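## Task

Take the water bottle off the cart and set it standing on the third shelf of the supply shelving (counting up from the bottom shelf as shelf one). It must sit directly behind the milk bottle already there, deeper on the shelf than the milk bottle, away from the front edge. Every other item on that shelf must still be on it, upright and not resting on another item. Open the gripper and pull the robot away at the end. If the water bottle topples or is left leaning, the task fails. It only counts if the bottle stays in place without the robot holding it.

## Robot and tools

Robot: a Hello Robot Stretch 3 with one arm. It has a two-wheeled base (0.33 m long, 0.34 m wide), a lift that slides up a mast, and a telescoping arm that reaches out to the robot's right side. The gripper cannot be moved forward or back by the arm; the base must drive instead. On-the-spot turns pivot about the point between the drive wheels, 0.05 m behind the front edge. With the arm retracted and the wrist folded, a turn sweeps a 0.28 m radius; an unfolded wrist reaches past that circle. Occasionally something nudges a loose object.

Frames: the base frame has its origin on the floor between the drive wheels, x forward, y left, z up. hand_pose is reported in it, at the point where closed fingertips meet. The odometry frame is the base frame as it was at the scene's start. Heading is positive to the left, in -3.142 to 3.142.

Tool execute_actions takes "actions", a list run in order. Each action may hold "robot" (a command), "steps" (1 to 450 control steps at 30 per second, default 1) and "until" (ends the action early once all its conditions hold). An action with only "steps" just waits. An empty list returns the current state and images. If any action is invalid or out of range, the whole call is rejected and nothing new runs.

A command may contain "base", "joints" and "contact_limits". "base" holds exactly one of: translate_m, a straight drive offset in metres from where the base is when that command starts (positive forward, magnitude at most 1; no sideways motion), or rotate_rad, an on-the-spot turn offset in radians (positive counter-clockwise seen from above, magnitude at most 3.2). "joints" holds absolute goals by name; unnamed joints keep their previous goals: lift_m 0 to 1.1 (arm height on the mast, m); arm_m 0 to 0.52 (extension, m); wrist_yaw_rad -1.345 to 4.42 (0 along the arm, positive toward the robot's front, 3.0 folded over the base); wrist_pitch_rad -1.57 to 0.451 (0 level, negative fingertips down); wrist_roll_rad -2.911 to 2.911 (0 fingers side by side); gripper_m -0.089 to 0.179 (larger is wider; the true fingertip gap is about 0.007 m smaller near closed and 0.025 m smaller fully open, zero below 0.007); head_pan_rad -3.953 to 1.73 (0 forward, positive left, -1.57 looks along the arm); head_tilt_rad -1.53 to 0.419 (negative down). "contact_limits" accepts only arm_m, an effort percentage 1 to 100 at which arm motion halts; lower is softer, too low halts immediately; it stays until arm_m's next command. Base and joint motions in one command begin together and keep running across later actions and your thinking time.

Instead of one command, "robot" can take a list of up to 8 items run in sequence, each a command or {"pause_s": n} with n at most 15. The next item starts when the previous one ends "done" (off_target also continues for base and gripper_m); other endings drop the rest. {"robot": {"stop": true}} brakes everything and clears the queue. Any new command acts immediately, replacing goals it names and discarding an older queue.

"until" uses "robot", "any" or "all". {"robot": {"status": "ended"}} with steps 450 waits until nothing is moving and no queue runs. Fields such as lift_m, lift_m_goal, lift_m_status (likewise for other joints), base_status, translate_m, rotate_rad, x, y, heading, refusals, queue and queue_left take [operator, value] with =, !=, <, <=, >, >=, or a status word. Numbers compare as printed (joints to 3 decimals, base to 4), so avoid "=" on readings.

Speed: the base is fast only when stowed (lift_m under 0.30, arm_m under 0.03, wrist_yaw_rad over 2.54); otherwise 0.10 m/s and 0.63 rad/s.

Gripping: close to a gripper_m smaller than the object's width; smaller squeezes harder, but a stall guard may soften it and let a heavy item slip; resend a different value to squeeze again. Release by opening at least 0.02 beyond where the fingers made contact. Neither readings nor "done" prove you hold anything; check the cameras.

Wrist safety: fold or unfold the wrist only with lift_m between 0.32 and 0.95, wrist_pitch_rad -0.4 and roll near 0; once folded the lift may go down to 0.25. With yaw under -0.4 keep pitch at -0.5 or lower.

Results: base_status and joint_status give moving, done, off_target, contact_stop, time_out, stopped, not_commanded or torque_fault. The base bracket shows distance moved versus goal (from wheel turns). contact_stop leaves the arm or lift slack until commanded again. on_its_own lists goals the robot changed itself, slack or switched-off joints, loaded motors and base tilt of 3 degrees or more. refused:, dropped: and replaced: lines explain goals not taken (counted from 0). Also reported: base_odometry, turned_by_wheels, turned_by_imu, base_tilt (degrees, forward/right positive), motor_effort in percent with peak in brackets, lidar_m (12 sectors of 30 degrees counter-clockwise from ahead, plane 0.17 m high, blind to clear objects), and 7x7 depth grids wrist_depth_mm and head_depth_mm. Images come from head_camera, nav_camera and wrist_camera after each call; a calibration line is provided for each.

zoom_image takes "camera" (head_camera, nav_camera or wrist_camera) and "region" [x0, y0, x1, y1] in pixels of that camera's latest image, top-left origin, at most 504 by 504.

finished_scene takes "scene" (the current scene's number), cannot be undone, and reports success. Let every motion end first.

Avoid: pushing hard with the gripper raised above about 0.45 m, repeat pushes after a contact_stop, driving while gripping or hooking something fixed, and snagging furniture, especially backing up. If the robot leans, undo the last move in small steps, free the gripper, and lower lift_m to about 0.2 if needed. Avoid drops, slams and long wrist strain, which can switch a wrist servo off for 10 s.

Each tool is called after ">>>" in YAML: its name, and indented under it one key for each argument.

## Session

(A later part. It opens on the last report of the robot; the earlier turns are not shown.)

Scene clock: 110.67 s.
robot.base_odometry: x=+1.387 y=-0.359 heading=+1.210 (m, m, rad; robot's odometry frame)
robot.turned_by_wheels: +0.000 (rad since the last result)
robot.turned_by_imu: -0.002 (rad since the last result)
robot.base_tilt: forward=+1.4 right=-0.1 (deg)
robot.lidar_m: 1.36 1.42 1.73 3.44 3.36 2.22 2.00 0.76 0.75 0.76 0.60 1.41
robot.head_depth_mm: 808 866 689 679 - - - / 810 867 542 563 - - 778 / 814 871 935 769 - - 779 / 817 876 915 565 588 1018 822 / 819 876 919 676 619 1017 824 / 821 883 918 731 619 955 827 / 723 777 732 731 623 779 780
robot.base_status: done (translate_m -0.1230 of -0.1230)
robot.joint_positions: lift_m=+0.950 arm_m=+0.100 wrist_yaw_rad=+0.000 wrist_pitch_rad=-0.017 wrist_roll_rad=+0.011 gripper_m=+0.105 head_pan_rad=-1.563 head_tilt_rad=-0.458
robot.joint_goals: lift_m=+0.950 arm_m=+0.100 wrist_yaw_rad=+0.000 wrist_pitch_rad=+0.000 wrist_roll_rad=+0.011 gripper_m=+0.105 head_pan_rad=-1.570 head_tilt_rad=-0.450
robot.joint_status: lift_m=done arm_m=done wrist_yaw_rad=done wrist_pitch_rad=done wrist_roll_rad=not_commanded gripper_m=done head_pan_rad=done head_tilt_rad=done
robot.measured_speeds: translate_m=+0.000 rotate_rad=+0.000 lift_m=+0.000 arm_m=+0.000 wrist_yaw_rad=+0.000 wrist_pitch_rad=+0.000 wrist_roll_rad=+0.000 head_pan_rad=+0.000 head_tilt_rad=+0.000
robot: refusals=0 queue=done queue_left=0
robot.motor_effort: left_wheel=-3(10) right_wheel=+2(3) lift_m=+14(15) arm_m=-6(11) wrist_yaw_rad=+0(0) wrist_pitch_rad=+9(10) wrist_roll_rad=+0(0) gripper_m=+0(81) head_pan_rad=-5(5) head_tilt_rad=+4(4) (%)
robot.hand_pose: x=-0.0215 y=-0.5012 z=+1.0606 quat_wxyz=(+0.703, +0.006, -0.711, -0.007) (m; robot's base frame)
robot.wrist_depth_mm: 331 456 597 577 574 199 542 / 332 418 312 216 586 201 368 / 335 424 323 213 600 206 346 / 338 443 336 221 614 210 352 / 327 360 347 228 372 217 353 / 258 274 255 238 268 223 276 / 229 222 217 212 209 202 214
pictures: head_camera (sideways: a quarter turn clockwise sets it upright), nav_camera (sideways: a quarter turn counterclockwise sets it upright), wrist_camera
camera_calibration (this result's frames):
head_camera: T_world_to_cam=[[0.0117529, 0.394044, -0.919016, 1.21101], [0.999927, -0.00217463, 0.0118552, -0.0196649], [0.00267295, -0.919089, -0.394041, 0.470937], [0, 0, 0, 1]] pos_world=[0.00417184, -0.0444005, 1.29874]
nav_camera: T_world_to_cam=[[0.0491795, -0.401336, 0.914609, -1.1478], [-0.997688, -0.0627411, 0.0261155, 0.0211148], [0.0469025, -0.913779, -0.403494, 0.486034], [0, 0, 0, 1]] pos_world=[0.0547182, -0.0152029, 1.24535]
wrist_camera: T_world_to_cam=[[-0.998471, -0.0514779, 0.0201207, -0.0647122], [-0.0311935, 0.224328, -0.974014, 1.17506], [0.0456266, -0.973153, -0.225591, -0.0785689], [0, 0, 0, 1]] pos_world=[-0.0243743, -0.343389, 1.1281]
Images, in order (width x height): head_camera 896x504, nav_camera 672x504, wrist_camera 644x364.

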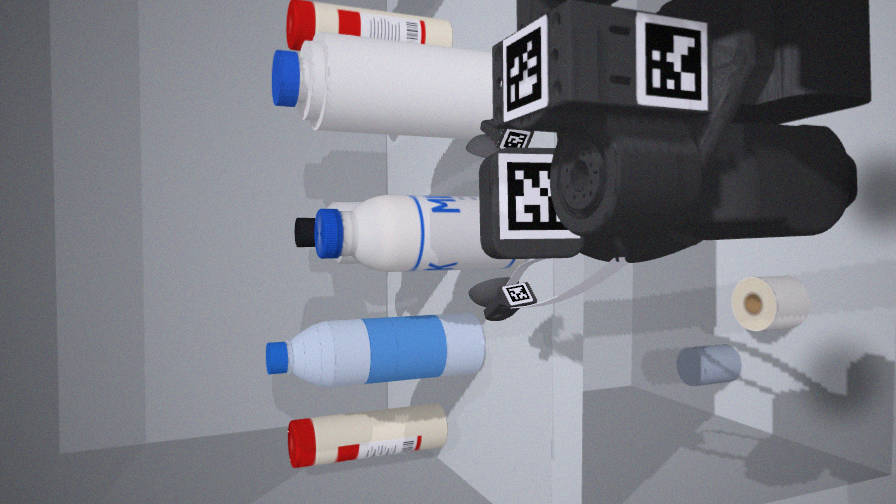

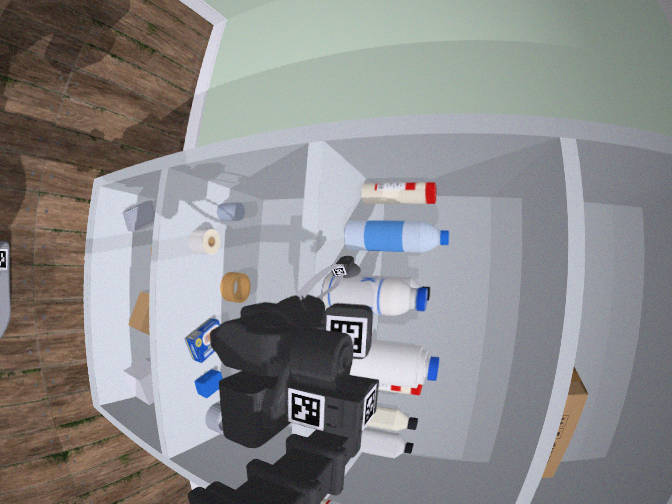

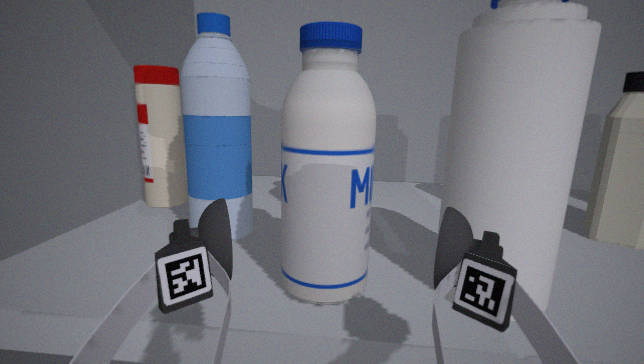

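Shift +0.008, then grasp.

>>> execute_actions:
  actions:
    - {"robot":[{"base":{"translate_m":0.008}},{"joints":{"arm_m":0.195}},{"joints":{"gripper_m":0.02}},{"joints":{"lift_m":0.97}},{"base":{"translate_m":0.115}},{"joints":{"lift_m":0.951}},{"joints":{"gripper_m":0.12}},{"joints":{"arm_m":0.0}}],"steps":450,"until":{"robot":{"status":"ended"}}}

Scene clock: 123.83 s.
robot.base_odometry: x=+1.431 y=-0.244 heading=+1.210 (m, m, rad; robot's odometry frame)
robot.turned_by_wheels: +0.000 (rad since the last result)
robot.turned_by_imu: -0.004 (rad since the last result)
robot.base_tilt: forward=+1.4 right=-0.2 (deg)
robot.lidar_m: 1.24 1.29 1.64 3.46 3.51 2.34 2.12 0.86 0.79 0.57 0.56 1.28
robot.head_depth_mm: 811 869 937 762 612 1085 - / 815 869 910 720 612 981 - / 817 880 932 682 585 - - / 819 880 638 578 587 951 802 / 825 873 833 762 616 947 824 / 624 624 625 627 597 679 757 / 441 467 502 560 1148 1283 1369
robot.base_status: done (translate_m +0.1150 of +0.1150)
robot.joint_positions: lift_m=+0.951 arm_m=+0.000 wrist_yaw_rad=+0.000 wrist_pitch_rad=-0.022 wrist_roll_rad=+0.011 gripper_m=+0.120 head_pan_rad=-1.563 head_tilt_rad=-0.458
robot.joint_goals: lift_m=+0.951 arm_m=+0.000 wrist_yaw_rad=+0.000 wrist_pitch_rad=+0.000 wrist_roll_rad=+0.011 gripper_m=+0.120 head_pan_rad=-1.570 head_tilt_rad=-0.450
robot.joint_status: lift_m=done arm_m=done wrist_yaw_rad=done wrist_pitch_rad=done wrist_roll_rad=not_commanded gripper_m=done head_pan_rad=done head_tilt_rad=done
robot.measured_speeds: translate_m=+0.000 rotate_rad=+0.000 lift_m=+0.000 arm_m=+0.000 wrist_yaw_rad=+0.000 wrist_pitch_rad=+0.000 wrist_roll_rad=+0.000 head_pan_rad=+0.000 head_tilt_rad=+0.000
robot: refusals=0 queue=done queue_left=0
robot.motor_effort: left_wheel=-3(8) right_wheel=+2(6) lift_m=+14(35) arm_m=-6(5) wrist_yaw_rad=+1(0) wrist_pitch_rad=+11(35) wrist_roll_rad=+0(0) gripper_m=+0(94) head_pan_rad=-4(5) head_tilt_rad=+4(5) (%)
robot.hand_pose: x=-0.0215 y=-0.4011 z=+1.0603 quat_wxyz=(+0.703, +0.008, -0.711, -0.008) (m; robot's base frame)
robot.wrist_depth_mm: 745 291 464 686 665 646 316 / 770 295 473 320 689 668 290 / 795 315 480 313 695 689 295 / 831 323 474 327 488 635 307 / 855 348 362 332 376 357 319 / 904 864 422 318 307 - 295 / 925 357 523 837 809 798 765
pictures: head_camera (sideways: a quarter turn clockwise sets it upright), nav_camera (sideways: a quarter turn counterclockwise sets it upright), wrist_camera
camera_calibration (this result's frames):
head_camera: T_world_to_cam=[[0.0117532, 0.393995, -0.919037, 1.21103], [0.999927, -0.00217376, 0.0118557, -0.0196656], [0.00267333, -0.91911, -0.393992, 0.470873], [0, 0, 0, 1]] pos_world=[0.00417186, -0.0444007, 1.29874]
nav_camera: T_world_to_cam=[[0.0491792, -0.401288, 0.914631, -1.14783], [-0.997688, -0.06274, 0.0261184, 0.0211109], [0.0469029, -0.913801, -0.403445, 0.485971], [0, 0, 0, 1]] pos_world=[0.0547182, -0.0152059, 1.24535]
wrist_camera: T_world_to_cam=[[-0.998472, -0.0515602, 0.0198637, -0.0593168], [-0.031188, 0.229154, -0.97289, 1.15309], [0.0456106, -0.972024, -0.230412, 0.0243941], [0, 0, 0, 1]] pos_world=[-0.024376, -0.243583, 1.12863]
Images, in order (width x height): head_camera 896x504, nav_camera 672x504, wrist_camera 644x364.

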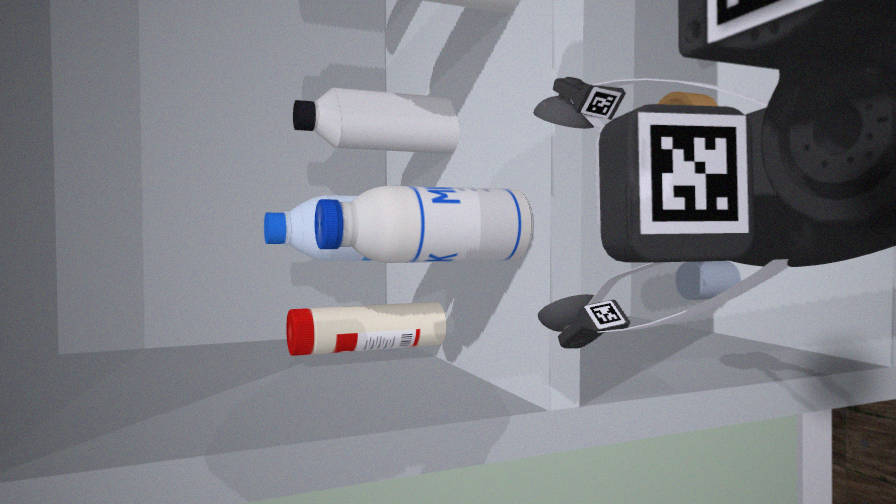

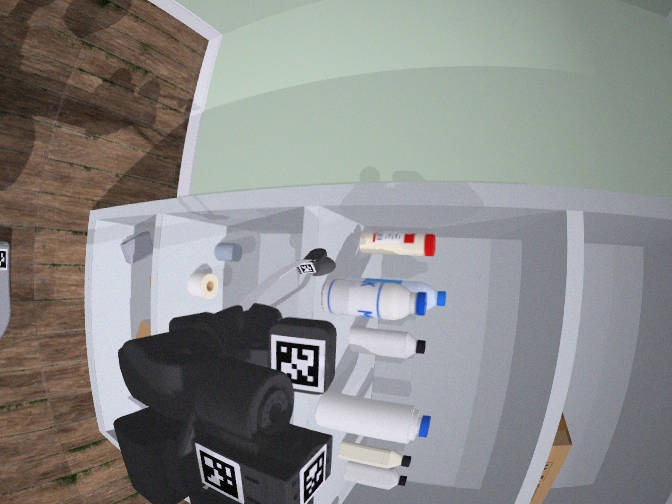

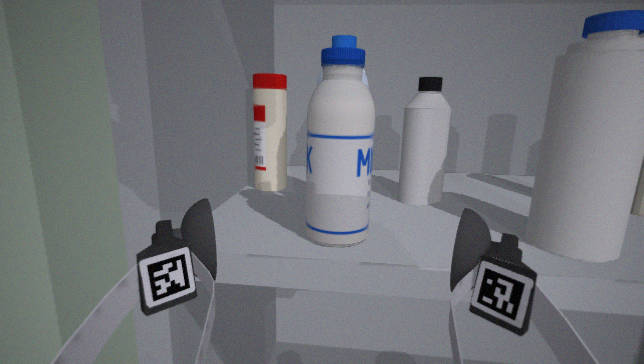

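>>> finished_scene:
  scene: 1

The scene is finished: the task was done.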